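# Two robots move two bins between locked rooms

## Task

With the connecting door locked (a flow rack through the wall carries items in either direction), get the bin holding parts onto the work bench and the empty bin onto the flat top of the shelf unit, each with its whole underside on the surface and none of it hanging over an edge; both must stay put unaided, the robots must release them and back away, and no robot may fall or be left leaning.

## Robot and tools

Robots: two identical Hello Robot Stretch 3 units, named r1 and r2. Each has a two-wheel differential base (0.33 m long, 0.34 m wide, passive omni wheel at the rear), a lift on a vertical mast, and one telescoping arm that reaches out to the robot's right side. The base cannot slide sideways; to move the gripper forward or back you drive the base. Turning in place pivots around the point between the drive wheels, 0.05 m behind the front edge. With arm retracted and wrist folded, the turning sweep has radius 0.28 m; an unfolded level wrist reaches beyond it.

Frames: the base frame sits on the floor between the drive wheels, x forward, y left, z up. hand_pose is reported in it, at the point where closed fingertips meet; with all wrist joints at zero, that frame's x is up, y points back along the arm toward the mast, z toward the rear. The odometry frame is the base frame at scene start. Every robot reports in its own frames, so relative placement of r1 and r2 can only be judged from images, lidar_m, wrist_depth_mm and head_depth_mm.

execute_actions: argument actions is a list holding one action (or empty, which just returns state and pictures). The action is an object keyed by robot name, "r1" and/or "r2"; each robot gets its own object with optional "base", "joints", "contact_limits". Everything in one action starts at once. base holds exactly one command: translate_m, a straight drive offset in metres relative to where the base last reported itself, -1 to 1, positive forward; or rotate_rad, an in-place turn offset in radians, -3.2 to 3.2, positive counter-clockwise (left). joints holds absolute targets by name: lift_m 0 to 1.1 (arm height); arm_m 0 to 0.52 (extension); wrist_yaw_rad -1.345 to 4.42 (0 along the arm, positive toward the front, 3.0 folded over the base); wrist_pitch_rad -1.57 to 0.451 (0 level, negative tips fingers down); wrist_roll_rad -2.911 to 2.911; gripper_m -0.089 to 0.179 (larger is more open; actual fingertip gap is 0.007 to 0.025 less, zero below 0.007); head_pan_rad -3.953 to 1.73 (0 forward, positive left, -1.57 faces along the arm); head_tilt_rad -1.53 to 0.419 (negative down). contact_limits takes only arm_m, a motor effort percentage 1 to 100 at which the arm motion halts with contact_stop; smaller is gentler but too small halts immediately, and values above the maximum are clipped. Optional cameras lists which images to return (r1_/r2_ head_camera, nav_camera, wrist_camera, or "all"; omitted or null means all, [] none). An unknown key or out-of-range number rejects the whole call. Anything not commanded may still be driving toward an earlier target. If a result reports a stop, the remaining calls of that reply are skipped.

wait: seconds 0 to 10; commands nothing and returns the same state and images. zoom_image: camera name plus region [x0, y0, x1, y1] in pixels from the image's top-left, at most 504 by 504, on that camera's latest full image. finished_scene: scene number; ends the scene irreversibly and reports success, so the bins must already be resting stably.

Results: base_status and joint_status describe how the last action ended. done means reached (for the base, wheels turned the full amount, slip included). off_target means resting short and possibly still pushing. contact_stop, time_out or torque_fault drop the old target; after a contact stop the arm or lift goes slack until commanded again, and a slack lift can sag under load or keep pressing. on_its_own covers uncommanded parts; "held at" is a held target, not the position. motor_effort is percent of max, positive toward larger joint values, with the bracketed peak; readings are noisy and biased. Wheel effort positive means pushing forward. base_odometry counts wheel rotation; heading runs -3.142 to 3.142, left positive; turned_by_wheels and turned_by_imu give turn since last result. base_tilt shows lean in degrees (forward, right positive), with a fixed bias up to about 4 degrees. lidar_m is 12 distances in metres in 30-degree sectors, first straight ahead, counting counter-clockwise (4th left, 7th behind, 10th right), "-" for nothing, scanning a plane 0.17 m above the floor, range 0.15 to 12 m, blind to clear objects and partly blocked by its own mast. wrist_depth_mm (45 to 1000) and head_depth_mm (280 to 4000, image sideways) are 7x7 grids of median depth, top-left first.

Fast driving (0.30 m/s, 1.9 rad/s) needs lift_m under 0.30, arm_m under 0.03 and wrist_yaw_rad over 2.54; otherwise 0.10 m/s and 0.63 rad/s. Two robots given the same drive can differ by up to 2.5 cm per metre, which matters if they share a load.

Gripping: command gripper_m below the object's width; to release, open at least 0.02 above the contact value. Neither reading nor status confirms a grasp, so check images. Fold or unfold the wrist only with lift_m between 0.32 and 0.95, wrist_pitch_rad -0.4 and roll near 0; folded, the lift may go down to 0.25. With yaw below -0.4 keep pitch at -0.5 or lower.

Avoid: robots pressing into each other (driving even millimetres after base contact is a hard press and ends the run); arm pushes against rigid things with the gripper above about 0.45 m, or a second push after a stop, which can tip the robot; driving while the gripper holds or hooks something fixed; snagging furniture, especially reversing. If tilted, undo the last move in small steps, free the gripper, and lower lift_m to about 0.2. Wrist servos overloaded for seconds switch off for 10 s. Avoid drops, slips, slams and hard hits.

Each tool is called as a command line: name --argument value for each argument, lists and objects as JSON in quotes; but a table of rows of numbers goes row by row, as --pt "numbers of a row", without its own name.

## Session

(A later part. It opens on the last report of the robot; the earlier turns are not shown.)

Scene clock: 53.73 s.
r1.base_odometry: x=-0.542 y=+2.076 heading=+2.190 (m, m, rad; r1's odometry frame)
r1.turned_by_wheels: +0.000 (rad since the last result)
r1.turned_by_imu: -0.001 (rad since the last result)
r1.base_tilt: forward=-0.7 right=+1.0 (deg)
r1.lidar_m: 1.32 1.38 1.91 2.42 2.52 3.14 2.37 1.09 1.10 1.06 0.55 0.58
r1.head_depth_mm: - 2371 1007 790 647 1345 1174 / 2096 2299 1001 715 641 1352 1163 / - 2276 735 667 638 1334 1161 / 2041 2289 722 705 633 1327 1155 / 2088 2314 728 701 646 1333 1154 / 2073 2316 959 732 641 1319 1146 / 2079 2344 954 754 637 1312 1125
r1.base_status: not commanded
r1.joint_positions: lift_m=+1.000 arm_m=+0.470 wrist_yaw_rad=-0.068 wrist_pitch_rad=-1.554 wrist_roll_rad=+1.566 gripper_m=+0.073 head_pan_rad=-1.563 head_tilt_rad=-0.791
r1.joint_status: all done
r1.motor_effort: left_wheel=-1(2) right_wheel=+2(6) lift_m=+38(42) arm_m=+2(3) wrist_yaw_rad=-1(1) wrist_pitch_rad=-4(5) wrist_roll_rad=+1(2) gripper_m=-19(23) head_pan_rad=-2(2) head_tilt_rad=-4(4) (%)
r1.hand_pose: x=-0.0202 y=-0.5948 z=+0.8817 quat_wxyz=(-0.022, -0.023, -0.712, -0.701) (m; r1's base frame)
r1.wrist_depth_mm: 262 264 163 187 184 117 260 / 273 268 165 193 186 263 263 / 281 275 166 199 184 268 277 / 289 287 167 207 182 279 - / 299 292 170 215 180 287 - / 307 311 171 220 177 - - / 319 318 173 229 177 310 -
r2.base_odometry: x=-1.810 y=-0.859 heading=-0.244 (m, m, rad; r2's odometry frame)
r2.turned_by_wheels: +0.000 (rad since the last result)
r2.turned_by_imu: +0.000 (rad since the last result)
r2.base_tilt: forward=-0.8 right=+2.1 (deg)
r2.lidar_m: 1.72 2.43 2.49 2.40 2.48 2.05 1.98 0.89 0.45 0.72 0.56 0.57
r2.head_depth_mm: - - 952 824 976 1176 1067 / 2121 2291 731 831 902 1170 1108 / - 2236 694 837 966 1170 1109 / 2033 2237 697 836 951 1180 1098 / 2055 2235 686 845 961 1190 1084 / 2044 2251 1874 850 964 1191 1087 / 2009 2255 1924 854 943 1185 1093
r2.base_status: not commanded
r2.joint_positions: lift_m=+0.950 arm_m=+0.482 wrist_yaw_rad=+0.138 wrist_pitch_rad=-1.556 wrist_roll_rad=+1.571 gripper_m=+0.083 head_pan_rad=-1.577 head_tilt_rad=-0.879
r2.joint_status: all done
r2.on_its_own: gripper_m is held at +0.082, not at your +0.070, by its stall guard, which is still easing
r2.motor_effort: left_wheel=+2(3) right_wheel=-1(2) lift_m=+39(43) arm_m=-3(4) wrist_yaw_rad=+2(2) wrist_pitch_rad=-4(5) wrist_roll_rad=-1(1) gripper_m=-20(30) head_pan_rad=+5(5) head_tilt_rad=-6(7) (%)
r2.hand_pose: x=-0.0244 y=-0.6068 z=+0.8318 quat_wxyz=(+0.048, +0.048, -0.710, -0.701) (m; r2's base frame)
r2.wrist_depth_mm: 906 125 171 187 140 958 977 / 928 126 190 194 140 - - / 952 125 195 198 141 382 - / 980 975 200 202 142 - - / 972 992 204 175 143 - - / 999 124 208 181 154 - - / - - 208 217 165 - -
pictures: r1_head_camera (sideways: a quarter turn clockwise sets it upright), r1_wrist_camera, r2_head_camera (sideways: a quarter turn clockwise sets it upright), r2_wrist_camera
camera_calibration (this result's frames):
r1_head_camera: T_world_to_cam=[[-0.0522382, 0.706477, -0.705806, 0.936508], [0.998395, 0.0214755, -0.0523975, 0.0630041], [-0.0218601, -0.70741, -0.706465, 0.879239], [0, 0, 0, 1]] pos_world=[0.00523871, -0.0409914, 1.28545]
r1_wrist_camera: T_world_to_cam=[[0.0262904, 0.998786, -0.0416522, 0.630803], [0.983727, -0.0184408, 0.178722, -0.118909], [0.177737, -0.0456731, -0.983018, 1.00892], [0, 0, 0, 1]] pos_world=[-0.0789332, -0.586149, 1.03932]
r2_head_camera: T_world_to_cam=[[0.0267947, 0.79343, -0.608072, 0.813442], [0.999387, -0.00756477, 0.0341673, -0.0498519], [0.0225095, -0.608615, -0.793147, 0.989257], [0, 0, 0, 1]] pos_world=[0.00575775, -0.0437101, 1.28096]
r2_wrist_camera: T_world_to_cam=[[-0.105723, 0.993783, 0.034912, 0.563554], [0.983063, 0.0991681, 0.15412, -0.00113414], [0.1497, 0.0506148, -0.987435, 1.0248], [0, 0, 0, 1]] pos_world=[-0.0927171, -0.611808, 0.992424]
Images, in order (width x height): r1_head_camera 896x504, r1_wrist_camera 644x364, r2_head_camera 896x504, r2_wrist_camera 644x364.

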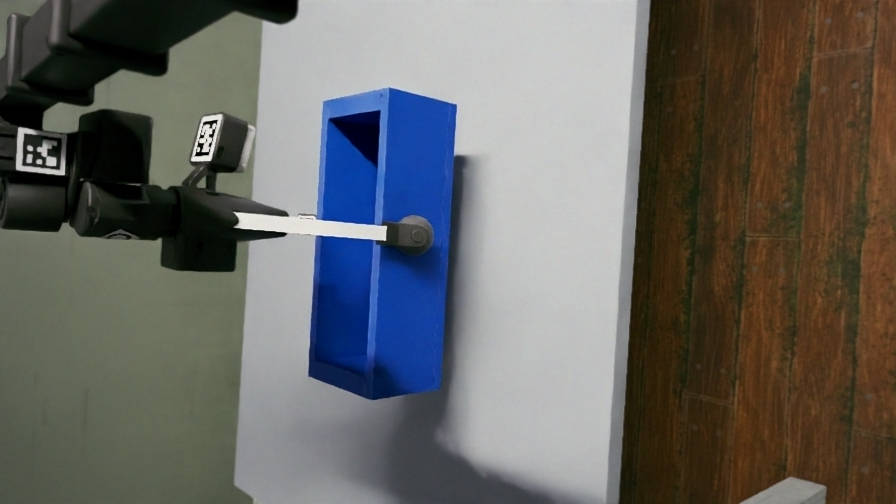

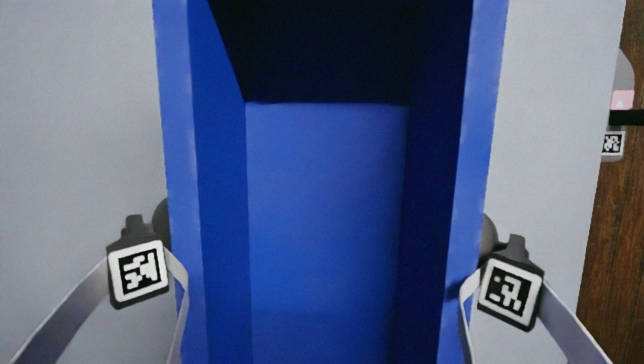

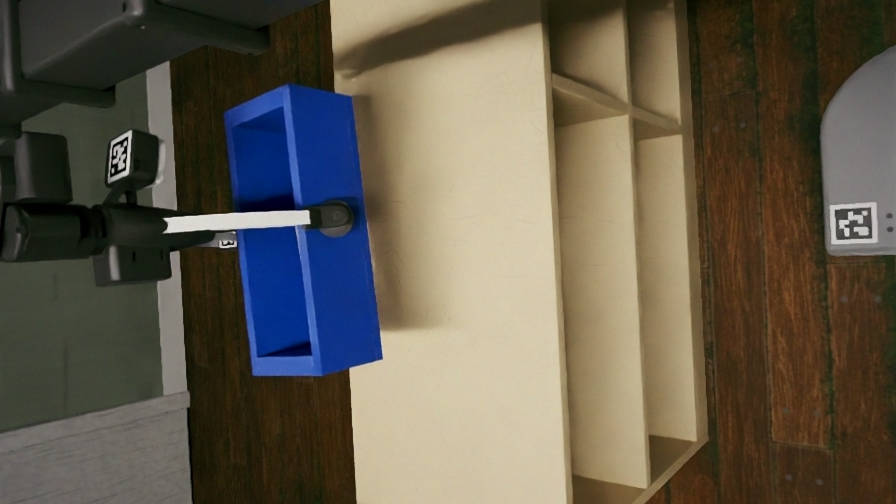

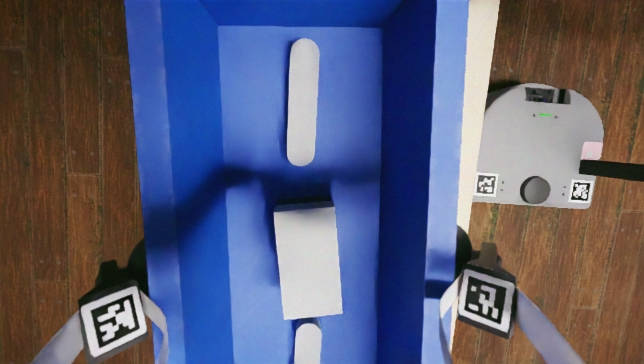

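execute_actions --actions '[{"r1":{"base":{"translate_m":-1.0},"joints":{"arm_m":0.19,"wrist_yaw_rad":-0.04,"lift_m":0.97,"head_pan_rad":-2.3}},"r2":{"base":{"translate_m":1.0},"joints":{"arm_m":0.44,"wrist_yaw_rad":0.03,"head_pan_rad":-0.9}}}]' --cameras '["r2_nav_camera","r2_head_camera"]'

Scene clock: 64.90 s.
r1.base_odometry: x=+0.038 y=+1.262 heading=+2.189 (m, m, rad; r1's odometry frame)
r1.turned_by_wheels: +0.000 (rad since the last result)
r1.turned_by_imu: +0.000 (rad since the last result)
r1.base_tilt: forward=-0.6 right=+0.9 (deg)
r1.lidar_m: 2.34 2.43 2.52 2.44 2.54 2.07 1.36 1.44 2.43 0.39 1.09 1.44
r1.head_depth_mm: 1990 2184 2322 1797 - - - / 2210 2418 2475 - - - 1148 / 2448 2699 2585 - - 1277 1165 / 2639 2975 2650 - - 1336 1156 / 2524 2820 - - 1472 1305 1155 / 2318 2546 - - 507 480 1144 / 2145 2358 - 1934 523 441 1080
r1.base_status: done
r1.joint_positions: lift_m=+0.970 arm_m=+0.190 wrist_yaw_rad=-0.041 wrist_pitch_rad=-1.554 wrist_roll_rad=+1.566 gripper_m=+0.073 head_pan_rad=-2.293 head_tilt_rad=-0.791
r1.joint_status: all done
r1.motor_effort: left_wheel=-1(5) right_wheel=+2(4) lift_m=+23(34) arm_m=-2(2) wrist_yaw_rad=+1(2) wrist_pitch_rad=-4(4) wrist_roll_rad=+1(2) gripper_m=-19(19) head_pan_rad=-2(28) head_tilt_rad=-4(4) (%)
r1.hand_pose: x=-0.0207 y=-0.3152 z=+0.8523 quat_wxyz=(-0.012, -0.013, -0.713, -0.701) (m; r1's base frame)
r1.wrist_depth_mm: 988 968 163 189 185 117 959 / - - 164 194 186 117 947 / 252 249 166 199 184 120 - / 257 256 167 207 182 - - / 270 262 169 212 179 - - / 272 278 171 221 177 - - / 288 284 173 228 175 - -
r2.base_odometry: x=-0.840 y=-1.100 heading=-0.244 (m, m, rad; r2's odometry frame)
r2.turned_by_wheels: +0.000 (rad since the last result)
r2.turned_by_imu: -0.005 (rad since the last result)
r2.base_tilt: forward=-0.6 right=+1.9 (deg)
r2.lidar_m: 1.34 1.39 1.89 2.40 2.49 3.09 1.84 0.71 0.83 2.35 1.88 0.74
r2.head_depth_mm: 2089 2276 1865 1542 1358 1196 1070 / 2229 2266 1874 1581 1360 1209 1078 / 2255 2297 1882 1581 1371 1210 1091 / 1917 2180 1877 1595 1377 1214 1079 / 1690 1858 1214 1379 1391 1216 1091 / 1515 1624 1018 1238 1342 1224 1090 / 1363 1143 1647 1001 1349 1228 1097
r2.base_status: done
r2.joint_positions: lift_m=+0.950 arm_m=+0.440 wrist_yaw_rad=+0.033 wrist_pitch_rad=-1.556 wrist_roll_rad=+1.571 gripper_m=+0.089 head_pan_rad=-0.907 head_tilt_rad=-0.879
r2.joint_status: all done
r2.on_its_own: gripper_m is held at +0.088, not at your +0.070, by its stall guard, which is not easing now
r2.motor_effort: left_wheel=+2(6) right_wheel=-2(2) lift_m=+39(39) arm_m=-3(3) wrist_yaw_rad=-1(5) wrist_pitch_rad=-4(4) wrist_roll_rad=-1(0) gripper_m=-20(22) head_pan_rad=+6(53) head_tilt_rad=-8(6) (%)
r2.hand_pose: x=-0.0222 y=-0.5646 z=+0.8318 quat_wxyz=(+0.012, +0.011, -0.712, -0.702) (m; r2's base frame)
r2.wrist_depth_mm: 904 126 170 188 140 985 979 / 944 125 191 193 140 - - / 926 125 194 198 141 - - / 974 974 199 202 142 - - / 994 993 202 175 143 - - / - 125 209 179 153 - - / - - 207 218 165 - -
pictures: r2_head_camera (sideways: a quarter turn clockwise sets it upright), r2_nav_camera (sideways: a quarter turn counterclockwise sets it upright)
camera_calibration (this result's frames):
r2_head_camera: T_world_to_cam=[[-0.471613, 0.638644, -0.608043, 0.816445], [0.788144, 0.614542, 0.0341673, -0.0485632], [0.395489, -0.463111, -0.793169, 0.98701], [0, 0, 0, 1]] pos_world=[0.0329688, -0.0344774, 1.28096]
r2_nav_camera: T_world_to_cam=[[0.52111, -0.611705, 0.595198, -0.737656], [-0.78083, -0.623256, 0.0430942, 0.0022346], [0.3446, -0.487205, -0.802422, 0.9966], [0, 0, 0, 1]] pos_world=[0.042717, 0.0357133, 1.23865]
Images, in order (width x height): r2_head_camera 896x504, r2_nav_camera 672x504.

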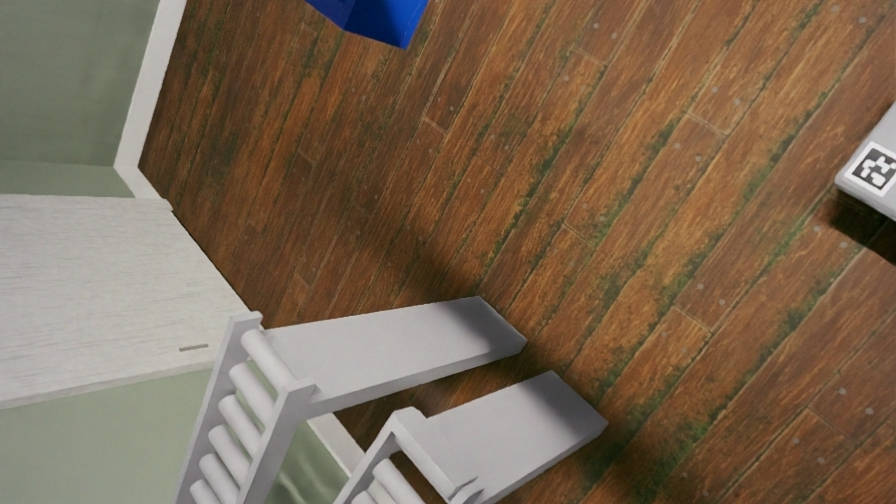

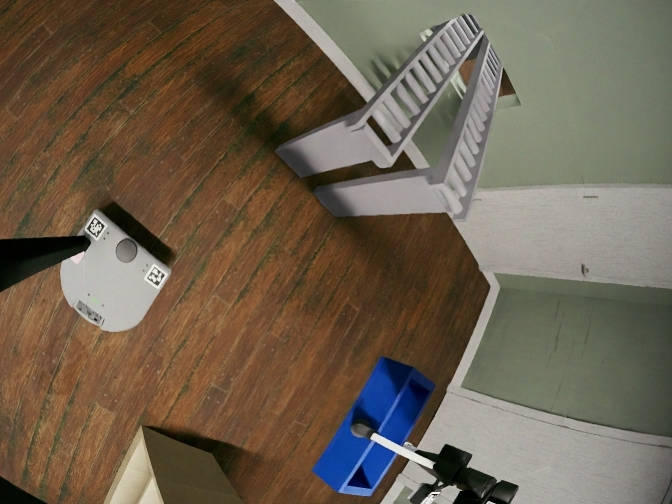

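execute_actions --actions '[{"r1":{"base":{"rotate_rad":-0.055}}}]' --cameras '[]'

execute_actions --actions '[{"r1":{"base":{"translate_m":-1.0}},"r2":{"base":{"translate_m":0.86},"joints":{"head_pan_rad":-1.57}}}]' --cameras '["r2_wrist_camera","r2_head_camera","r1_nav_camera"]'

Scene clock: 66.37 s.
r1.base_odometry: x=+0.038 y=+1.262 heading=+2.135 (m, m, rad; r1's odometry frame)
r1.turned_by_wheels: -0.055 (rad since the last result)
r1.turned_by_imu: -0.055 (rad since the last result)
r1.base_tilt: forward=-0.7 right=+1.0 (deg)
r1.lidar_m: 1.44 2.40 2.56 2.44 2.50 2.10 1.37 1.38 2.46 0.39 1.07 1.43
r1.head_depth_mm: 1951 2105 2205 1742 - - - / 2110 2333 2440 - - - 1148 / 2311 2576 2594 - - 1278 1163 / 2562 2926 2694 - - 1325 1154 / 2551 2891 - - 1471 1306 1152 / 2405 2643 - - 507 481 1146 / 2230 2432 - 1920 523 441 1077
r1.base_status: done
r1.joint_positions: lift_m=+0.970 arm_m=+0.190 wrist_yaw_rad=-0.041 wrist_pitch_rad=-1.554 wrist_roll_rad=+1.566 gripper_m=+0.073 head_pan_rad=-2.293 head_tilt_rad=-0.791
r1.joint_status: not commanded
r1.motor_effort: left_wheel=+3(5) right_wheel=-2(7) lift_m=+23(23) arm_m=-2(2) wrist_yaw_rad=+1(1) wrist_pitch_rad=-4(4) wrist_roll_rad=+2(1) gripper_m=-19(19) head_pan_rad=-2(2) head_tilt_rad=-5(5) (%)
r1.hand_pose: x=-0.0207 y=-0.3151 z=+0.8523 quat_wxyz=(-0.012, -0.013, -0.713, -0.701) (m; r1's base frame)
r1.wrist_depth_mm: 977 956 163 188 185 117 940 / 991 989 164 193 187 117 982 / - - 167 199 184 120 976 / 256 256 168 208 182 - - / 265 262 170 214 180 - - / 278 281 173 222 178 - - / 287 283 172 230 176 - -
r2.base_odometry: x=-0.840 y=-1.100 heading=-0.244 (m, m, rad; r2's odometry frame)
r2.turned_by_wheels: +0.000 (rad since the last result)
r2.turned_by_imu: +0.000 (rad since the last result)
r2.base_tilt: forward=-0.7 right=+2.0 (deg)
r2.lidar_m: 1.34 1.38 1.89 2.40 2.49 3.11 1.83 0.71 0.84 2.35 1.89 0.73
r2.head_depth_mm: 2092 2225 1865 1548 1363 1200 1068 / 2219 2254 1857 1581 1366 1210 1075 / 2217 2318 1868 1579 1374 1206 1096 / 1934 2163 1894 1578 1383 1219 1088 / 1672 1858 1224 1365 1380 1221 1082 / 1505 1631 1021 1237 1335 1225 1094 / 1364 1154 1648 1002 1343 1224 1096
r2.base_status: not commanded
r2.joint_positions: lift_m=+0.950 arm_m=+0.440 wrist_yaw_rad=+0.033 wrist_pitch_rad=-1.556 wrist_roll_rad=+1.571 gripper_m=+0.089 head_pan_rad=-0.907 head_tilt_rad=-0.879
r2.joint_status: not commanded
r2.on_its_own: gripper_m is held at +0.088, not at your +0.070, by its stall guard, which is not easing now
r2.motor_effort: left_wheel=+2(1) right_wheel=-2(2) lift_m=+39(39) arm_m=-4(4) wrist_yaw_rad=-1(1) wrist_pitch_rad=-4(4) wrist_roll_rad=-1(1) gripper_m=-19(20) head_pan_rad=+6(6) head_tilt_rad=-6(7) (%)
r2.hand_pose: x=-0.0222 y=-0.5646 z=+0.8318 quat_wxyz=(+0.012, +0.011, -0.712, -0.702) (m; r2's base frame)
r2.wrist_depth_mm: 923 126 170 188 140 981 - / 944 125 191 194 140 - - / 970 124 193 198 141 - - / 978 975 199 202 141 - - / - 961 203 175 143 - - / - 125 207 180 154 - - / - - 207 217 165 - -
pictures: none
No camera images: the call's "cameras" was empty. Leave "cameras" out to get every camera's image.

Scene clock: 77.30 s.
r1.base_odometry: x=+0.572 y=+0.417 heading=+2.135 (m, m, rad; r1's odometry frame)
r1.turned_by_wheels: +0.000 (rad since the last result)
r1.turned_by_imu: +0.000 (rad since the last result)
r1.base_tilt: forward=-0.7 right=+1.0 (deg)
r1.lidar_m: 2.43 3.47 2.51 2.40 1.47 1.04 1.00 0.42 0.46 2.38 1.44 1.06
r1.head_depth_mm: 951 1031 1318 1020 - - - / 1032 1137 1283 - - - 1147 / 1136 1255 1372 - - 1263 1166 / 1258 1423 1546 - - 930 1128 / 1382 1585 - - 898 1244 1153 / 1577 1787 - - 507 482 1143 / 1830 2071 - 1927 524 441 1139
r1.base_status: done
r1.joint_positions: lift_m=+0.970 arm_m=+0.190 wrist_yaw_rad=-0.041 wrist_pitch_rad=-1.554 wrist_roll_rad=+1.566 gripper_m=+0.073 head_pan_rad=-2.293 head_tilt_rad=-0.791
r1.joint_status: not commanded
r1.motor_effort: left_wheel=+2(4) right_wheel=-2(6) lift_m=+23(23) arm_m=-1(2) wrist_yaw_rad=+1(1) wrist_pitch_rad=-4(4) wrist_roll_rad=+2(2) gripper_m=-19(19) head_pan_rad=-2(2) head_tilt_rad=-5(5) (%)
r1.hand_pose: x=-0.0207 y=-0.3151 z=+0.8523 quat_wxyz=(-0.012, -0.013, -0.713, -0.701) (m; r1's base frame)
r1.wrist_depth_mm: 959 962 162 188 184 117 960 / - - 164 193 186 117 989 / - - 166 200 183 120 991 / - - 168 204 182 - - / - - 169 213 180 - - / - - 171 221 176 - - / - - 174 229 176 - -
r2.base_odometry: x=-0.005 y=-1.308 heading=-0.244 (m, m, rad; r2's odometry frame)
r2.turned_by_wheels: +0.000 (rad since the last result)
r2.turned_by_imu: -0.004 (rad since the last result)
r2.base_tilt: forward=-0.6 right=+2.0 (deg)
r2.lidar_m: 0.47 0.49 0.67 1.78 2.49 3.40 2.09 1.51 0.26 0.53 0.68 0.49
r2.head_depth_mm: - 2193 1812 1537 1360 1141 1069 / 2122 2234 648 791 814 757 1107 / - 2154 666 785 1170 1137 1113 / 2072 2179 668 781 1334 1168 1100 / 2069 2259 656 808 1362 1176 1092 / 1983 1993 1751 832 1356 1159 1090 / 1358 1315 1303 826 1145 1085 1080
r2.base_status: done
r2.joint_positions: lift_m=+0.950 arm_m=+0.440 wrist_yaw_rad=+0.033 wrist_pitch_rad=-1.556 wrist_roll_rad=+1.571 gripper_m=+0.089 head_pan_rad=-1.563 head_tilt_rad=-0.879
r2.joint_status: all done
r2.on_its_own: gripper_m is held at +0.088, not at your +0.070, by its stall guard, which is not easing now
r2.motor_effort: left_wheel=+2(5) right_wheel=-2(5) lift_m=+39(39) arm_m=-3(4) wrist_yaw_rad=-1(1) wrist_pitch_rad=-4(4) wrist_roll_rad=-1(1) gripper_m=-20(20) head_pan_rad=-5(52) head_tilt_rad=-7(7) (%)
r2.hand_pose: x=-0.0222 y=-0.5646 z=+0.8318 quat_wxyz=(+0.012, +0.011, -0.712, -0.702) (m; r2's base frame)
r2.wrist_depth_mm: 909 126 171 188 140 396 - / 945 125 189 193 140 442 - / 937 124 195 199 141 438 - / 980 955 199 202 142 447 - / 990 990 204 175 143 441 - / 995 125 207 180 154 445 - / - 868 207 217 165 439 889
pictures: r1_nav_camera (sideways: a quarter turn counterclockwise sets it upright), r2_head_camera (sideways: a quarter turn clockwise sets it upright), r2_wrist_camera
camera_calibration (this result's frames):
r1_nav_camera: T_world_to_cam=[[-0.495054, -0.528075, 0.68997, -0.849866], [-0.75497, 0.654491, -0.0407703, 0.106757], [-0.43005, -0.54109, -0.722689, 0.892569], [0, 0, 0, 1]] pos_world=[0.0437176, -0.0357043, 1.23578]
r2_head_camera: T_world_to_cam=[[0.0156394, 0.793751, -0.608042, 0.813472], [0.999395, 0.00648209, 0.0341673, -0.0498518], [0.0310617, -0.608209, -0.793169, 0.989234], [0, 0, 0, 1]] pos_world=[0.00637217, -0.0437099, 1.28096]
r2_wrist_camera: T_world_to_cam=[[-0.00118838, 0.99939, 0.0348944, 0.527359], [0.988043, -0.00420636, 0.154121, -0.0656895], [0.154174, 0.0346603, -0.987436, 1.01343], [0, 0, 0, 1]] pos_world=[-0.0907143, -0.56244, 0.992423]
Images, in order (width x height): r1_nav_camera 672x504, r2_head_camera 896x504, r2_wrist_camera 644x364.

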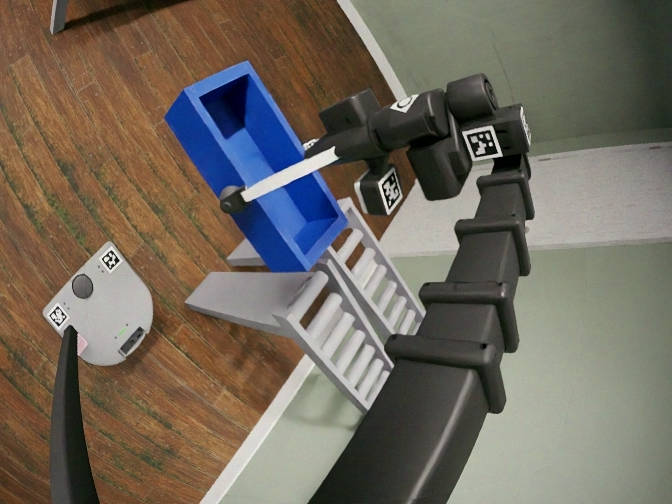

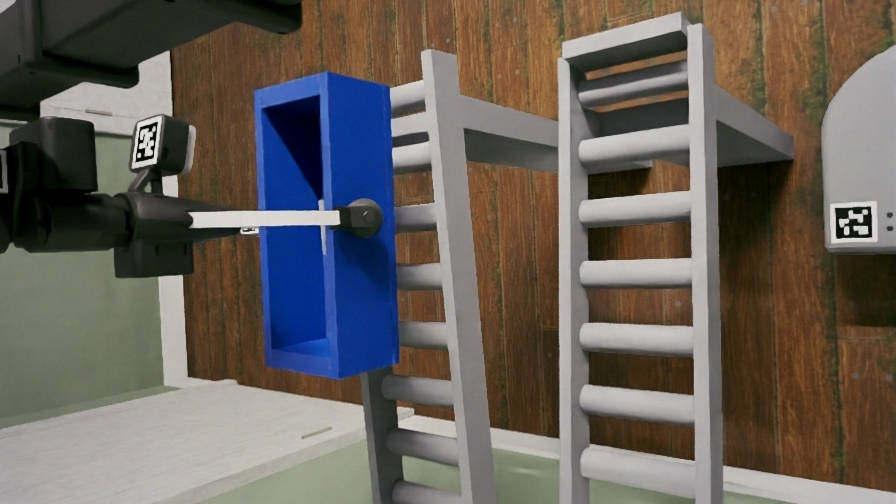

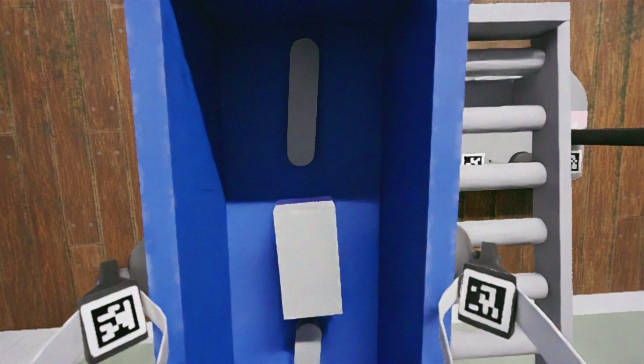

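execute_actions --actions '[{"r1":{"base":{"rotate_rad":0.037}},"r2":{"joints":{"arm_m":0.465,"lift_m":0.90}}}]' --cameras '["r2_head_camera","r2_wrist_camera"]'

execute_actions --actions '[{"r1":{"base":{"translate_m":-0.52},"joints":{"arm_m":0.205,"head_pan_rad":-1.57,"head_tilt_rad":-1.0,"lift_m":0.92}}}]' --cameras '["r1_head_camera","r1_wrist_camera"]'

Scene clock: 78.97 s.
r1.base_odometry: x=+0.572 y=+0.417 heading=+2.172 (m, m, rad; r1's odometry frame)
r1.turned_by_wheels: +0.037 (rad since the last result)
r1.turned_by_imu: +0.036 (rad since the last result)
r1.base_tilt: forward=-0.7 right=+1.0 (deg)
r1.lidar_m: 2.43 3.41 2.49 2.40 1.41 1.03 1.00 0.42 0.48 2.38 1.45 1.06
r1.head_depth_mm: 969 1064 1310 1015 - - - / 1062 1170 1259 - - - 1149 / 1173 1304 1437 - - 942 1162 / 1302 1457 1597 - - 961 1139 / 1458 1668 - - 1058 1266 1156 / 1679 1940 - - 505 480 1146 / 2010 2251 - 1928 524 441 1133
r1.base_status: done
r1.joint_positions: lift_m=+0.970 arm_m=+0.190 wrist_yaw_rad=-0.041 wrist_pitch_rad=-1.554 wrist_roll_rad=+1.566 gripper_m=+0.073 head_pan_rad=-2.293 head_tilt_rad=-0.791
r1.joint_status: not commanded
r1.motor_effort: left_wheel=-2(2) right_wheel=+2(2) lift_m=+23(23) arm_m=-2(1) wrist_yaw_rad=+1(2) wrist_pitch_rad=-4(4) wrist_roll_rad=+2(1) gripper_m=-19(19) head_pan_rad=-2(2) head_tilt_rad=-4(4) (%)
r1.hand_pose: x=-0.0207 y=-0.3151 z=+0.8523 quat_wxyz=(-0.012, -0.013, -0.713, -0.701) (m; r1's base frame)
r1.wrist_depth_mm: 967 - 164 187 184 117 938 / 968 975 165 193 185 117 971 / - - 166 199 183 120 - / - - 168 206 182 - - / - - 169 214 179 - - / - - 171 221 177 - - / - - 173 229 176 - -
r2.base_odometry: x=-0.005 y=-1.308 heading=-0.244 (m, m, rad; r2's odometry frame)
r2.turned_by_wheels: +0.000 (rad since the last result)
r2.turned_by_imu: +0.000 (rad since the last result)
r2.base_tilt: forward=-0.5 right=+2.1 (deg)
r2.lidar_m: 0.47 0.49 0.66 1.77 2.49 3.39 2.08 1.51 0.26 0.52 0.68 0.49
r2.head_depth_mm: 2028 - - 1534 1361 1143 1076 / - 2227 734 776 814 755 1114 / - 2161 734 772 1168 1147 1113 / 2044 2250 755 779 1325 1166 1100 / 2041 2278 732 789 1363 1177 1084 / 1947 1978 1802 837 1367 1164 1093 / 1367 1327 1302 826 1146 1084 1077
r2.base_status: not commanded
r2.joint_positions: lift_m=+0.900 arm_m=+0.465 wrist_yaw_rad=+0.033 wrist_pitch_rad=-1.556 wrist_roll_rad=+1.571 gripper_m=+0.089 head_pan_rad=-1.563 head_tilt_rad=-0.879
r2.joint_status: all done
r2.on_its_own: gripper_m is held at +0.088, not at your +0.070, by its stall guard, which is not easing now
r2.motor_effort: left_wheel=+2(2) right_wheel=-2(2) lift_m=+29(32) arm_m=+4(4) wrist_yaw_rad=-2(2) wrist_pitch_rad=-4(4) wrist_roll_rad=-1(1) gripper_m=-20(20) head_pan_rad=-4(4) head_tilt_rad=-7(8) (%)
r2.hand_pose: x=-0.0222 y=-0.5891 z=+0.7822 quat_wxyz=(+0.012, +0.011, -0.712, -0.702) (m; r2's base frame)
r2.wrist_depth_mm: 868 126 170 188 140 360 365 / 869 125 190 193 141 392 386 / 893 124 195 199 141 375 386 / 923 913 199 202 143 378 388 / 923 920 202 175 143 391 393 / 939 125 208 179 154 - 400 / 965 891 206 218 165 404 399
pictures: r2_head_camera (sideways: a quarter turn clockwise sets it upright), r2_wrist_camera
camera_calibration (this result's frames):
r2_head_camera: T_world_to_cam=[[0.0156394, 0.793751, -0.608042, 0.813472], [0.999395, 0.00648221, 0.0341673, -0.0498518], [0.0310618, -0.608209, -0.793169, 0.989234], [0, 0, 0, 1]] pos_world=[0.00637217, -0.0437099, 1.28096]
r2_wrist_camera: T_world_to_cam=[[-0.000962193, 0.999397, 0.0347045, 0.553744], [0.988041, -0.0044009, 0.154128, -0.0582743], [0.154188, 0.0344378, -0.987441, 0.965179], [0, 0, 0, 1]] pos_world=[-0.0907086, -0.586905, 0.942821]
Images, in order (width x height): r2_head_camera 896x504, r2_wrist_camera 644x364.

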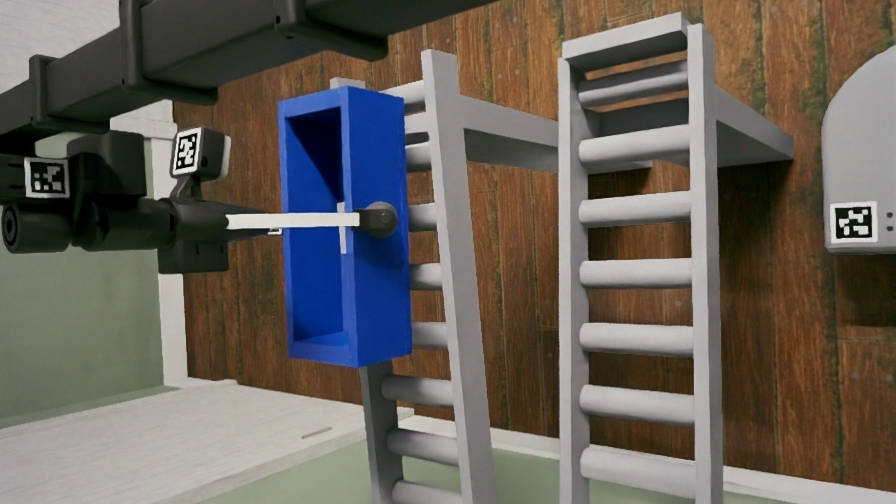

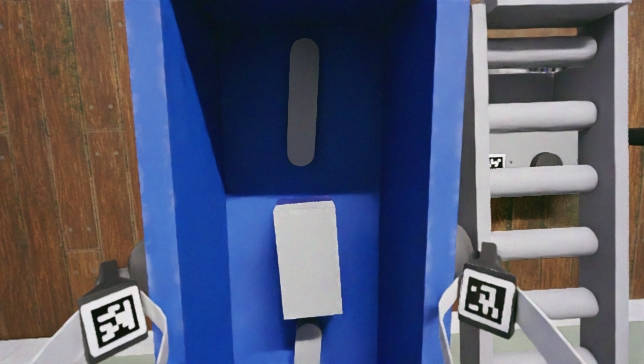

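Scene clock: 85.10 s.
r1.base_odometry: x=+0.866 y=-0.012 heading=+2.172 (m, m, rad; r1's odometry frame)
r1.turned_by_wheels: +0.000 (rad since the last result)
r1.turned_by_imu: +0.000 (rad since the last result)
r1.base_tilt: forward=-0.6 right=+1.0 (deg)
r1.lidar_m: 2.95 3.41 2.49 1.82 0.67 0.49 0.47 0.49 0.67 0.53 0.29 1.55
r1.head_depth_mm: 1409 - 1406 837 726 1189 1105 / 2091 - - 571 572 1216 1128 / 2163 - - 604 594 1212 1146 / 2202 2233 - 602 592 1210 1153 / 2248 2238 1858 602 590 1206 1117 / 2235 2215 1852 580 556 981 1096 / 2232 2183 1836 1515 628 1208 1096
r1.base_status: done
r1.joint_positions: lift_m=+0.920 arm_m=+0.205 wrist_yaw_rad=-0.041 wrist_pitch_rad=-1.554 wrist_roll_rad=+1.566 gripper_m=+0.073 head_pan_rad=-1.577 head_tilt_rad=-0.988
r1.joint_status: all done
r1.motor_effort: left_wheel=-1(6) right_wheel=+3(5) lift_m=+23(25) arm_m=+3(2) wrist_yaw_rad=+2(0) wrist_pitch_rad=-4(4) wrist_roll_rad=+2(1) gripper_m=-19(19) head_pan_rad=+2(28) head_tilt_rad=-6(23) (%)
r1.hand_pose: x=-0.0207 y=-0.3297 z=+0.8023 quat_wxyz=(-0.012, -0.013, -0.713, -0.701) (m; r1's base frame)
r1.wrist_depth_mm: 929 317 163 188 183 116 891 / 349 319 165 194 187 116 904 / 657 340 167 199 184 119 949 / 386 364 168 206 182 993 - / 385 375 170 213 180 - - / 398 377 172 219 177 - - / 418 417 173 230 175 - -
r2.base_odometry: x=-0.005 y=-1.308 heading=-0.244 (m, m, rad; r2's odometry frame)
r2.turned_by_wheels: +0.000 (rad since the last result)
r2.turned_by_imu: +0.000 (rad since the last result)
r2.base_tilt: forward=-0.4 right=+2.1 (deg)
r2.lidar_m: 0.47 0.49 0.66 1.78 2.50 3.39 2.09 1.51 0.26 0.52 0.68 0.49
r2.head_depth_mm: 2009 - - 1516 1356 1145 1074 / - 2252 732 776 812 756 1109 / - 2160 730 769 1173 1131 1116 / 2056 2236 755 777 1328 1167 1095 / 2037 2267 734 794 1357 1174 1085 / 1959 2002 1772 836 1358 1160 1095 / 1364 1326 1302 824 1138 1085 1078
r2.base_status: not commanded
r2.joint_positions: lift_m=+0.900 arm_m=+0.465 wrist_yaw_rad=+0.033 wrist_pitch_rad=-1.556 wrist_roll_rad=+1.571 gripper_m=+0.089 head_pan_rad=-1.563 head_tilt_rad=-0.879
r2.joint_status: not commanded
r2.on_its_own: gripper_m is held at +0.088, not at your +0.070, by its stall guard, which is not easing now
r2.motor_effort: left_wheel=+2(2) right_wheel=-2(2) lift_m=+29(29) arm_m=+4(4) wrist_yaw_rad=-2(1) wrist_pitch_rad=-4(4) wrist_roll_rad=-1(1) gripper_m=-20(20) head_pan_rad=-4(4) head_tilt_rad=-6(6) (%)
r2.hand_pose: x=-0.0222 y=-0.5891 z=+0.7822 quat_wxyz=(+0.012, +0.011, -0.712, -0.702) (m; r2's base frame)
r2.wrist_depth_mm: 877 126 171 187 140 357 371 / 865 125 190 193 140 390 379 / 903 124 194 197 141 386 384 / 924 901 199 203 142 385 386 / 892 943 203 175 143 396 392 / 954 125 209 179 154 - 396 / 964 905 205 216 165 397 398
pictures: r1_head_camera (sideways: a quarter turn clockwise sets it upright), r1_wrist_camera
camera_calibration (this result's frames):
r1_head_camera: T_world_to_cam=[[-0.0416728, 0.831416, -0.554086, 0.738759], [0.998659, 0.0176086, -0.0486871, 0.0581591], [-0.0307226, -0.555371, -0.831035, 1.04127], [0, 0, 0, 1]] pos_world=[0.00469565, -0.0369476, 1.2775]
r1_wrist_camera: T_world_to_cam=[[-0.000582939, 0.999132, -0.0416522, 0.3623], [0.983867, 0.00802468, 0.178722, -0.0905784], [0.178901, -0.0408761, -0.983018, 0.944714], [0, 0, 0, 1]] pos_world=[-0.0796823, -0.322642, 0.959949]
Images, in order (width x height): r1_head_camera 896x504, r1_wrist_camera 644x364.

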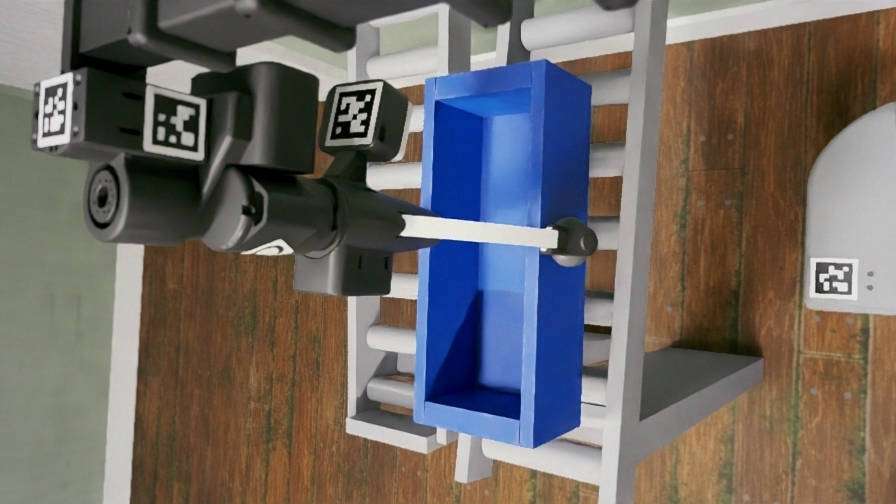

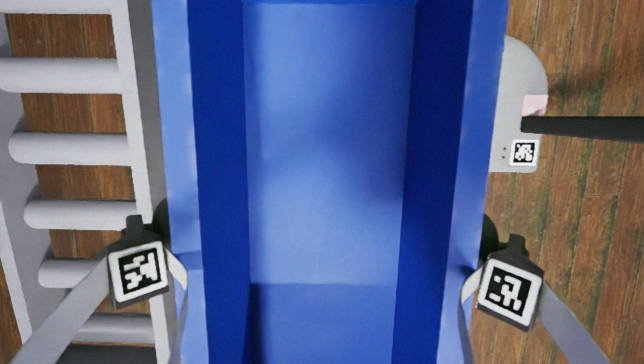

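execute_actions --actions '[{"r1":{"joints":{"lift_m":0.875}},"r2":{"joints":{"lift_m":0.87}}}]' --cameras '["r2_head_camera","r1_head_camera"]'

Scene clock: 86.67 s.
r1.base_odometry: x=+0.866 y=-0.012 heading=+2.172 (m, m, rad; r1's odometry frame)
r1.turned_by_wheels: +0.000 (rad since the last result)
r1.turned_by_imu: +0.000 (rad since the last result)
r1.base_tilt: forward=-0.6 right=+1.0 (deg)
r1.lidar_m: 2.95 3.41 2.50 1.82 0.67 0.49 0.47 0.49 0.67 0.53 0.29 1.56
r1.head_depth_mm: 1402 1244 - - 1349 1221 1104 / 2086 - - 649 571 1224 1135 / 2197 - - 649 602 1222 1156 / 2221 2310 1913 627 594 1215 1144 / 2232 2215 1853 652 591 1216 1120 / 2225 2243 1834 670 587 983 1102 / 2226 2213 1836 1517 640 1203 1097
r1.base_status: not commanded
r1.joint_positions: lift_m=+0.875 arm_m=+0.205 wrist_yaw_rad=-0.041 wrist_pitch_rad=-1.554 wrist_roll_rad=+1.566 gripper_m=+0.073 head_pan_rad=-1.577 head_tilt_rad=-0.988
r1.joint_status: all done
r1.motor_effort: left_wheel=-1(1) right_wheel=+3(3) lift_m=+23(25) arm_m=+3(2) wrist_yaw_rad=+2(1) wrist_pitch_rad=-4(4) wrist_roll_rad=+2(2) gripper_m=-19(19) head_pan_rad=+3(3) head_tilt_rad=-6(7) (%)
r1.hand_pose: x=-0.0207 y=-0.3297 z=+0.7573 quat_wxyz=(-0.012, -0.013, -0.713, -0.701) (m; r1's base frame)
r1.wrist_depth_mm: 908 280 162 188 184 116 833 / 292 282 164 194 185 116 878 / 939 288 166 198 184 120 917 / 970 324 168 207 183 942 935 / 343 304 170 213 181 961 966 / 360 359 173 222 178 - 988 / 375 373 174 231 176 - -
r2.base_odometry: x=-0.005 y=-1.308 heading=-0.244 (m, m, rad; r2's odometry frame)
r2.turned_by_wheels: +0.000 (rad since the last result)
r2.turned_by_imu: +0.000 (rad since the last result)
r2.base_tilt: forward=-0.7 right=+2.0 (deg)
r2.lidar_m: 0.47 0.49 0.66 1.76 2.49 3.38 2.09 1.51 0.26 0.53 0.68 0.49
r2.head_depth_mm: 2054 2246 - 1516 1317 1146 1076 / 1967 - 779 757 813 754 1110 / - - 786 755 1172 1143 1113 / 2035 2283 800 754 1333 1175 1097 / 2035 2257 800 746 1352 1179 1089 / 1957 2001 1814 833 1365 1162 1087 / 1362 1323 1309 827 1143 1084 1075
r2.base_status: not commanded
r2.joint_positions: lift_m=+0.870 arm_m=+0.465 wrist_yaw_rad=+0.033 wrist_pitch_rad=-1.558 wrist_roll_rad=+1.570 gripper_m=+0.089 head_pan_rad=-1.563 head_tilt_rad=-0.879
r2.joint_status: all done
r2.on_its_own: gripper_m is held at +0.088, not at your +0.070, by its stall guard, which is not easing now
r2.motor_effort: left_wheel=+2(1) right_wheel=-2(2) lift_m=+29(31) arm_m=+4(4) wrist_yaw_rad=-2(1) wrist_pitch_rad=-3(4) wrist_roll_rad=+1(1) gripper_m=-20(20) head_pan_rad=-4(4) head_tilt_rad=-7(7) (%)
r2.hand_pose: x=-0.0222 y=-0.5886 z=+0.7522 quat_wxyz=(+0.012, +0.012, -0.711, -0.703) (m; r2's base frame)
r2.wrist_depth_mm: 850 125 168 182 141 336 349 / 862 124 192 196 142 369 366 / 885 863 195 198 143 351 353 / 884 892 200 202 143 355 359 / 893 891 204 176 145 366 362 / 903 125 204 179 146 - 371 / 950 864 202 216 166 362 363
pictures: r1_head_camera (sideways: a quarter turn clockwise sets it upright), r2_head_camera (sideways: a quarter turn clockwise sets it upright)
camera_calibration (this result's frames):
r1_head_camera: T_world_to_cam=[[-0.0416727, 0.831416, -0.554086, 0.738759], [0.998659, 0.0176085, -0.0486871, 0.0581591], [-0.0307226, -0.555371, -0.831035, 1.04127], [0, 0, 0, 1]] pos_world=[0.00469565, -0.0369476, 1.2775]
r2_head_camera: T_world_to_cam=[[0.0156394, 0.793751, -0.608042, 0.813472], [0.999395, 0.00648221, 0.0341673, -0.0498518], [0.0310618, -0.608209, -0.793169, 0.989234], [0, 0, 0, 1]] pos_world=[0.00637217, -0.0437099, 1.28096]
Images, in order (width x height): r1_head_camera 896x504, r2_head_camera 896x504.

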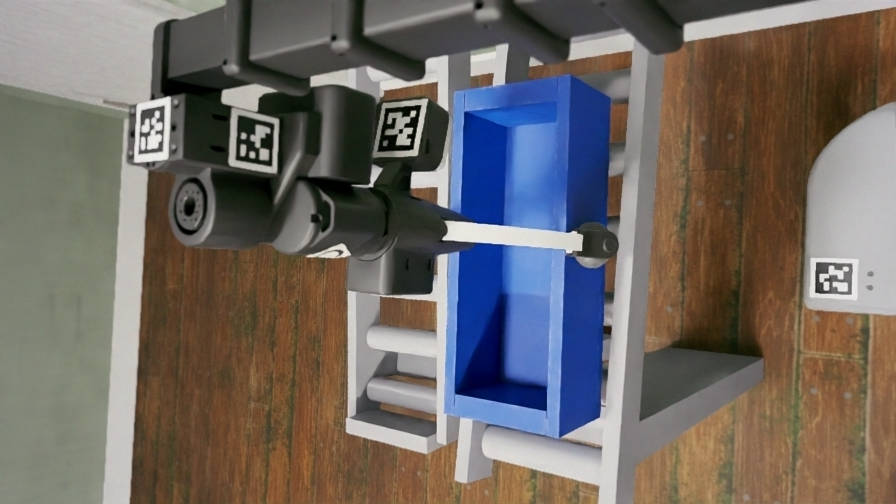

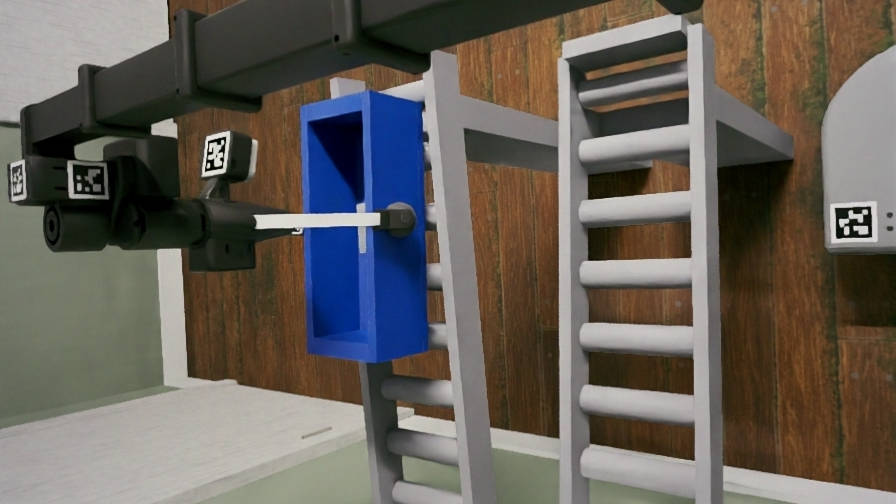

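zoom_image --camera "r2_head_camera" --region '[280, 40, 520, 240]'

zoom_image --camera "r1_head_camera" --region '[420, 300, 680, 504]'

Region (280, 40, 520, 240) of r2_head_camera's 896x504 image, scaled by 2.100, with more detail than that image has.

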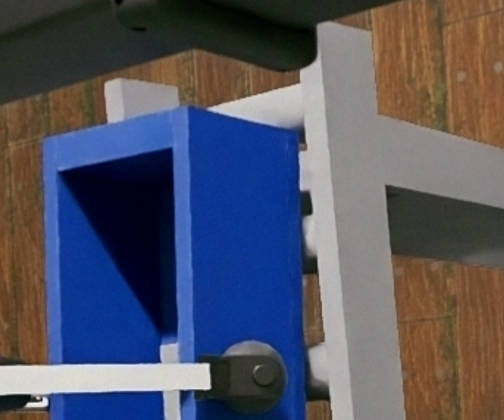

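Region (420, 300, 680, 504) of r1_head_camera's 896x504 image, scaled by 1.938, with more detail than that image has; it fills the top 395 rows of this view, and the rest is white.

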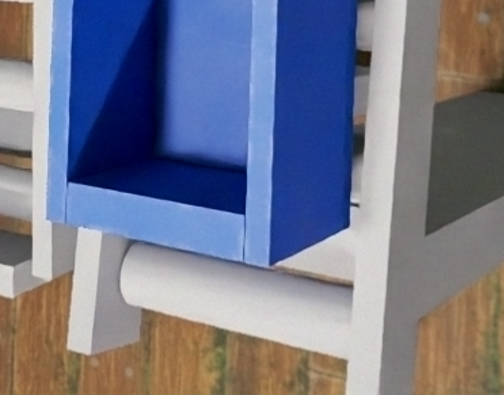

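execute_actions --actions '[{"r1":{"joints":{"arm_m":0.212}},"r2":{"joints":{"arm_m":0.473,"lift_m":0.875}}}]' --cameras '[]'

execute_actions --actions '[{"r1":{"joints":{"lift_m":0.857}},"r2":{"joints":{"lift_m":0.855}}}]' --cameras '["r2_head_camera","r1_head_camera"]'

Scene clock: 87.87 s.
r1.base_odometry: x=+0.866 y=-0.012 heading=+2.172 (m, m, rad; r1's odometry frame)
r1.turned_by_wheels: +0.000 (rad since the last result)
r1.turned_by_imu: +0.000 (rad since the last result)
r1.base_tilt: forward=-0.7 right=+1.0 (deg)
r1.lidar_m: 2.96 3.40 2.49 1.82 0.67 0.49 0.47 0.49 0.67 0.53 0.29 1.56
r1.head_depth_mm: 1393 1247 - - 1348 1215 1109 / 2086 - - 633 589 1226 1129 / 2233 - - 635 603 1214 1149 / 2203 2303 1928 641 601 1210 1143 / 2231 2245 1846 652 591 1210 1115 / 2230 2211 1836 670 588 986 1102 / 2246 2183 1823 1495 640 1205 1097
r1.base_status: not commanded
r1.joint_positions: lift_m=+0.875 arm_m=+0.212 wrist_yaw_rad=-0.041 wrist_pitch_rad=-1.554 wrist_roll_rad=+1.566 gripper_m=+0.073 head_pan_rad=-1.577 head_tilt_rad=-0.988
r1.joint_status: all done
r1.motor_effort: left_wheel=-1(0) right_wheel=+3(3) lift_m=+23(23) arm_m=+3(4) wrist_yaw_rad=+1(1) wrist_pitch_rad=-4(4) wrist_roll_rad=+1(1) gripper_m=-19(19) head_pan_rad=+2(3) head_tilt_rad=-7(7) (%)
r1.hand_pose: x=-0.0207 y=-0.3367 z=+0.7573 quat_wxyz=(-0.012, -0.013, -0.713, -0.701) (m; r1's base frame)
r1.wrist_depth_mm: 896 268 162 188 183 116 857 / 293 272 165 193 186 116 885 / 943 287 167 200 185 120 917 / 982 312 168 206 182 947 955 / 343 333 169 213 179 961 956 / 363 338 171 221 179 - 983 / 377 369 173 229 175 - -
r2.base_odometry: x=-0.005 y=-1.308 heading=-0.244 (m, m, rad; r2's odometry frame)
r2.turned_by_wheels: +0.000 (rad since the last result)
r2.turned_by_imu: +0.000 (rad since the last result)
r2.base_tilt: forward=-0.6 right=+1.9 (deg)
r2.lidar_m: 0.47 0.49 0.67 1.77 2.49 3.39 2.09 1.51 0.26 0.53 0.68 0.49
r2.head_depth_mm: 2067 - - 1496 1337 1140 1076 / 1974 2301 769 757 814 755 1103 / - 2303 780 752 1170 1140 1111 / 2019 2288 756 750 1333 1167 1104 / 2041 2284 804 745 1364 1173 1083 / 1979 2008 1813 832 1362 1183 1095 / 1356 1324 1306 826 1146 1089 1073
r2.base_status: not commanded
r2.joint_positions: lift_m=+0.875 arm_m=+0.472 wrist_yaw_rad=+0.033 wrist_pitch_rad=-1.563 wrist_roll_rad=+1.566 gripper_m=+0.089 head_pan_rad=-1.563 head_tilt_rad=-0.879
r2.joint_status: all done
r2.on_its_own: gripper_m is held at +0.088, not at your +0.070, by its stall guard, which is not easing now
r2.motor_effort: left_wheel=+2(3) right_wheel=-1(2) lift_m=+38(39) arm_m=+7(7) wrist_yaw_rad=-2(1) wrist_pitch_rad=+0(2) wrist_roll_rad=+3(3) gripper_m=-23(23) head_pan_rad=-4(4) head_tilt_rad=-6(6) (%)
r2.hand_pose: x=-0.0223 y=-0.5949 z=+0.7570 quat_wxyz=(+0.014, +0.013, -0.709, -0.705) (m; r2's base frame)
r2.wrist_depth_mm: 831 118 169 186 149 351 357 / 869 854 191 194 150 358 369 / 864 864 195 199 151 356 362 / 905 909 194 202 152 363 368 / 894 939 191 175 154 367 369 / 913 126 190 180 155 - 376 / 949 130 189 216 156 597 369
pictures: none
No camera images: the call's "cameras" was empty. Leave "cameras" out to get every camera's image.

Scene clock: 88.80 s.
r1.base_odometry: x=+0.866 y=-0.012 heading=+2.172 (m, m, rad; r1's odometry frame)
r1.turned_by_wheels: +0.000 (rad since the last result)
r1.turned_by_imu: +0.000 (rad since the last result)
r1.base_tilt: forward=-0.7 right=+0.9 (deg)
r1.lidar_m: 2.96 3.41 2.49 1.82 0.67 0.49 0.47 0.49 0.67 0.53 0.29 1.55
r1.head_depth_mm: 1400 1301 - - - 1208 1117 / 2056 1894 - 747 615 1225 1133 / 2219 2426 - 636 640 1224 1145 / 2236 2309 1908 652 597 1214 1149 / 2232 2226 1858 801 594 1213 1120 / 2219 2186 1840 687 587 981 1104 / 2234 2187 1828 1499 641 1200 1090
r1.base_status: not commanded
r1.joint_positions: lift_m=+0.857 arm_m=+0.212 wrist_yaw_rad=-0.041 wrist_pitch_rad=-1.554 wrist_roll_rad=+1.566 gripper_m=+0.073 head_pan_rad=-1.577 head_tilt_rad=-0.988
r1.joint_status: all done
r1.motor_effort: left_wheel=-2(1) right_wheel=+2(3) lift_m=+23(23) arm_m=+3(3) wrist_yaw_rad=+2(2) wrist_pitch_rad=-3(4) wrist_roll_rad=+2(2) gripper_m=-18(18) head_pan_rad=+3(3) head_tilt_rad=-7(6) (%)
r1.hand_pose: x=-0.0207 y=-0.3366 z=+0.7394 quat_wxyz=(-0.012, -0.013, -0.712, -0.701) (m; r1's base frame)
r1.wrist_depth_mm: 849 266 161 193 173 118 833 / 278 268 163 199 187 120 861 / 875 290 166 202 186 123 929 / 938 292 167 207 182 930 921 / 317 290 170 212 180 921 940 / 397 327 170 218 178 - 988 / 367 336 174 225 176 - -
r2.base_odometry: x=-0.005 y=-1.308 heading=-0.244 (m, m, rad; r2's odometry frame)
r2.turned_by_wheels: +0.000 (rad since the last result)
r2.turned_by_imu: +0.000 (rad since the last result)
r2.base_tilt: forward=-0.5 right=+2.0 (deg)
r2.lidar_m: 0.47 0.49 0.66 1.77 2.50 3.42 2.09 1.51 0.26 0.53 0.68 0.50
r2.head_depth_mm: 2063 2266 - - 1279 1144 1078 / 1983 - 776 760 813 755 1109 / 1955 - 810 755 1177 1140 1117 / 2013 2305 807 750 1334 1172 1100 / 2047 2265 1906 746 1361 1181 1086 / 1978 1991 1804 866 1369 1184 1086 / 1367 1326 1302 825 1144 1085 1079
r2.base_status: not commanded
r2.joint_positions: lift_m=+0.855 arm_m=+0.472 wrist_yaw_rad=+0.035 wrist_pitch_rad=-1.564 wrist_roll_rad=+1.557 gripper_m=+0.089 head_pan_rad=-1.563 head_tilt_rad=-0.879
r2.joint_status: all done
r2.on_its_own: gripper_m is held at +0.088, not at your +0.070, by its stall guard, which is not easing now
r2.motor_effort: left_wheel=+2(4) right_wheel=-2(4) lift_m=+18(34) arm_m=+7(7) wrist_yaw_rad=-3(3) wrist_pitch_rad=+0(0) wrist_roll_rad=+9(10) gripper_m=-23(23) head_pan_rad=-4(5) head_tilt_rad=-7(8) (%)
r2.hand_pose: x=-0.0223 y=-0.5949 z=+0.7378 quat_wxyz=(+0.018, +0.017, -0.709, -0.705) (m; r2's base frame)
r2.wrist_depth_mm: 826 109 175 182 146 317 343 / 831 118 184 187 148 325 373 / 863 118 190 193 150 330 347 / 864 882 197 198 152 338 345 / 899 913 193 175 153 364 362 / 930 125 189 181 156 351 375 / 924 855 186 222 158 372 352
pictures: r1_head_camera (sideways: a quarter turn clockwise sets it upright), r2_head_camera (sideways: a quarter turn clockwise sets it upright)
camera_calibration (this result's frames):
r1_head_camera: T_world_to_cam=[[-0.0416727, 0.831424, -0.554074, 0.738744], [0.998659, 0.0176092, -0.0486868, 0.0581586], [-0.0307226, -0.55536, -0.831042, 1.04128], [0, 0, 0, 1]] pos_world=[0.00469565, -0.0369472, 1.2775]
r2_head_camera: T_world_to_cam=[[0.0156425, 0.793751, -0.608042, 0.813472], [0.999395, 0.00647827, 0.0341673, -0.0498518], [0.0310594, -0.608209, -0.793169, 0.989234], [0, 0, 0, 1]] pos_world=[0.006372, -0.0437099, 1.28096]
Images, in order (width x height): r1_head_camera 896x504, r2_head_camera 896x504.

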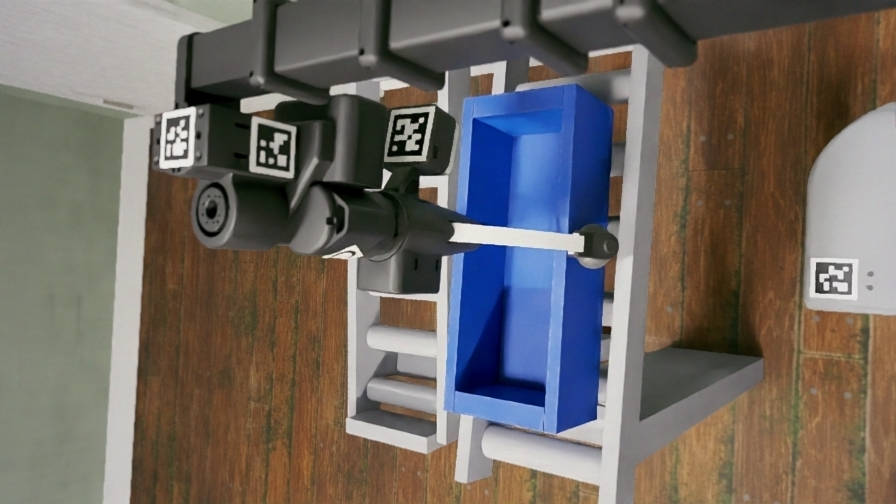

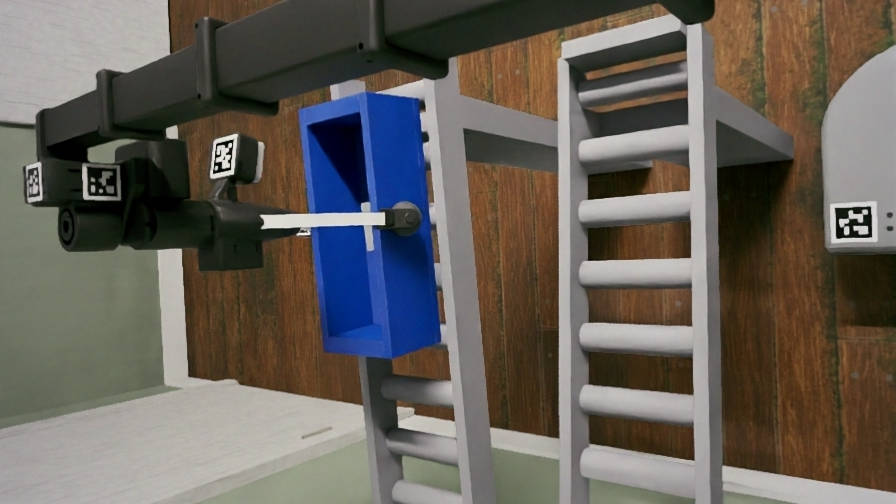

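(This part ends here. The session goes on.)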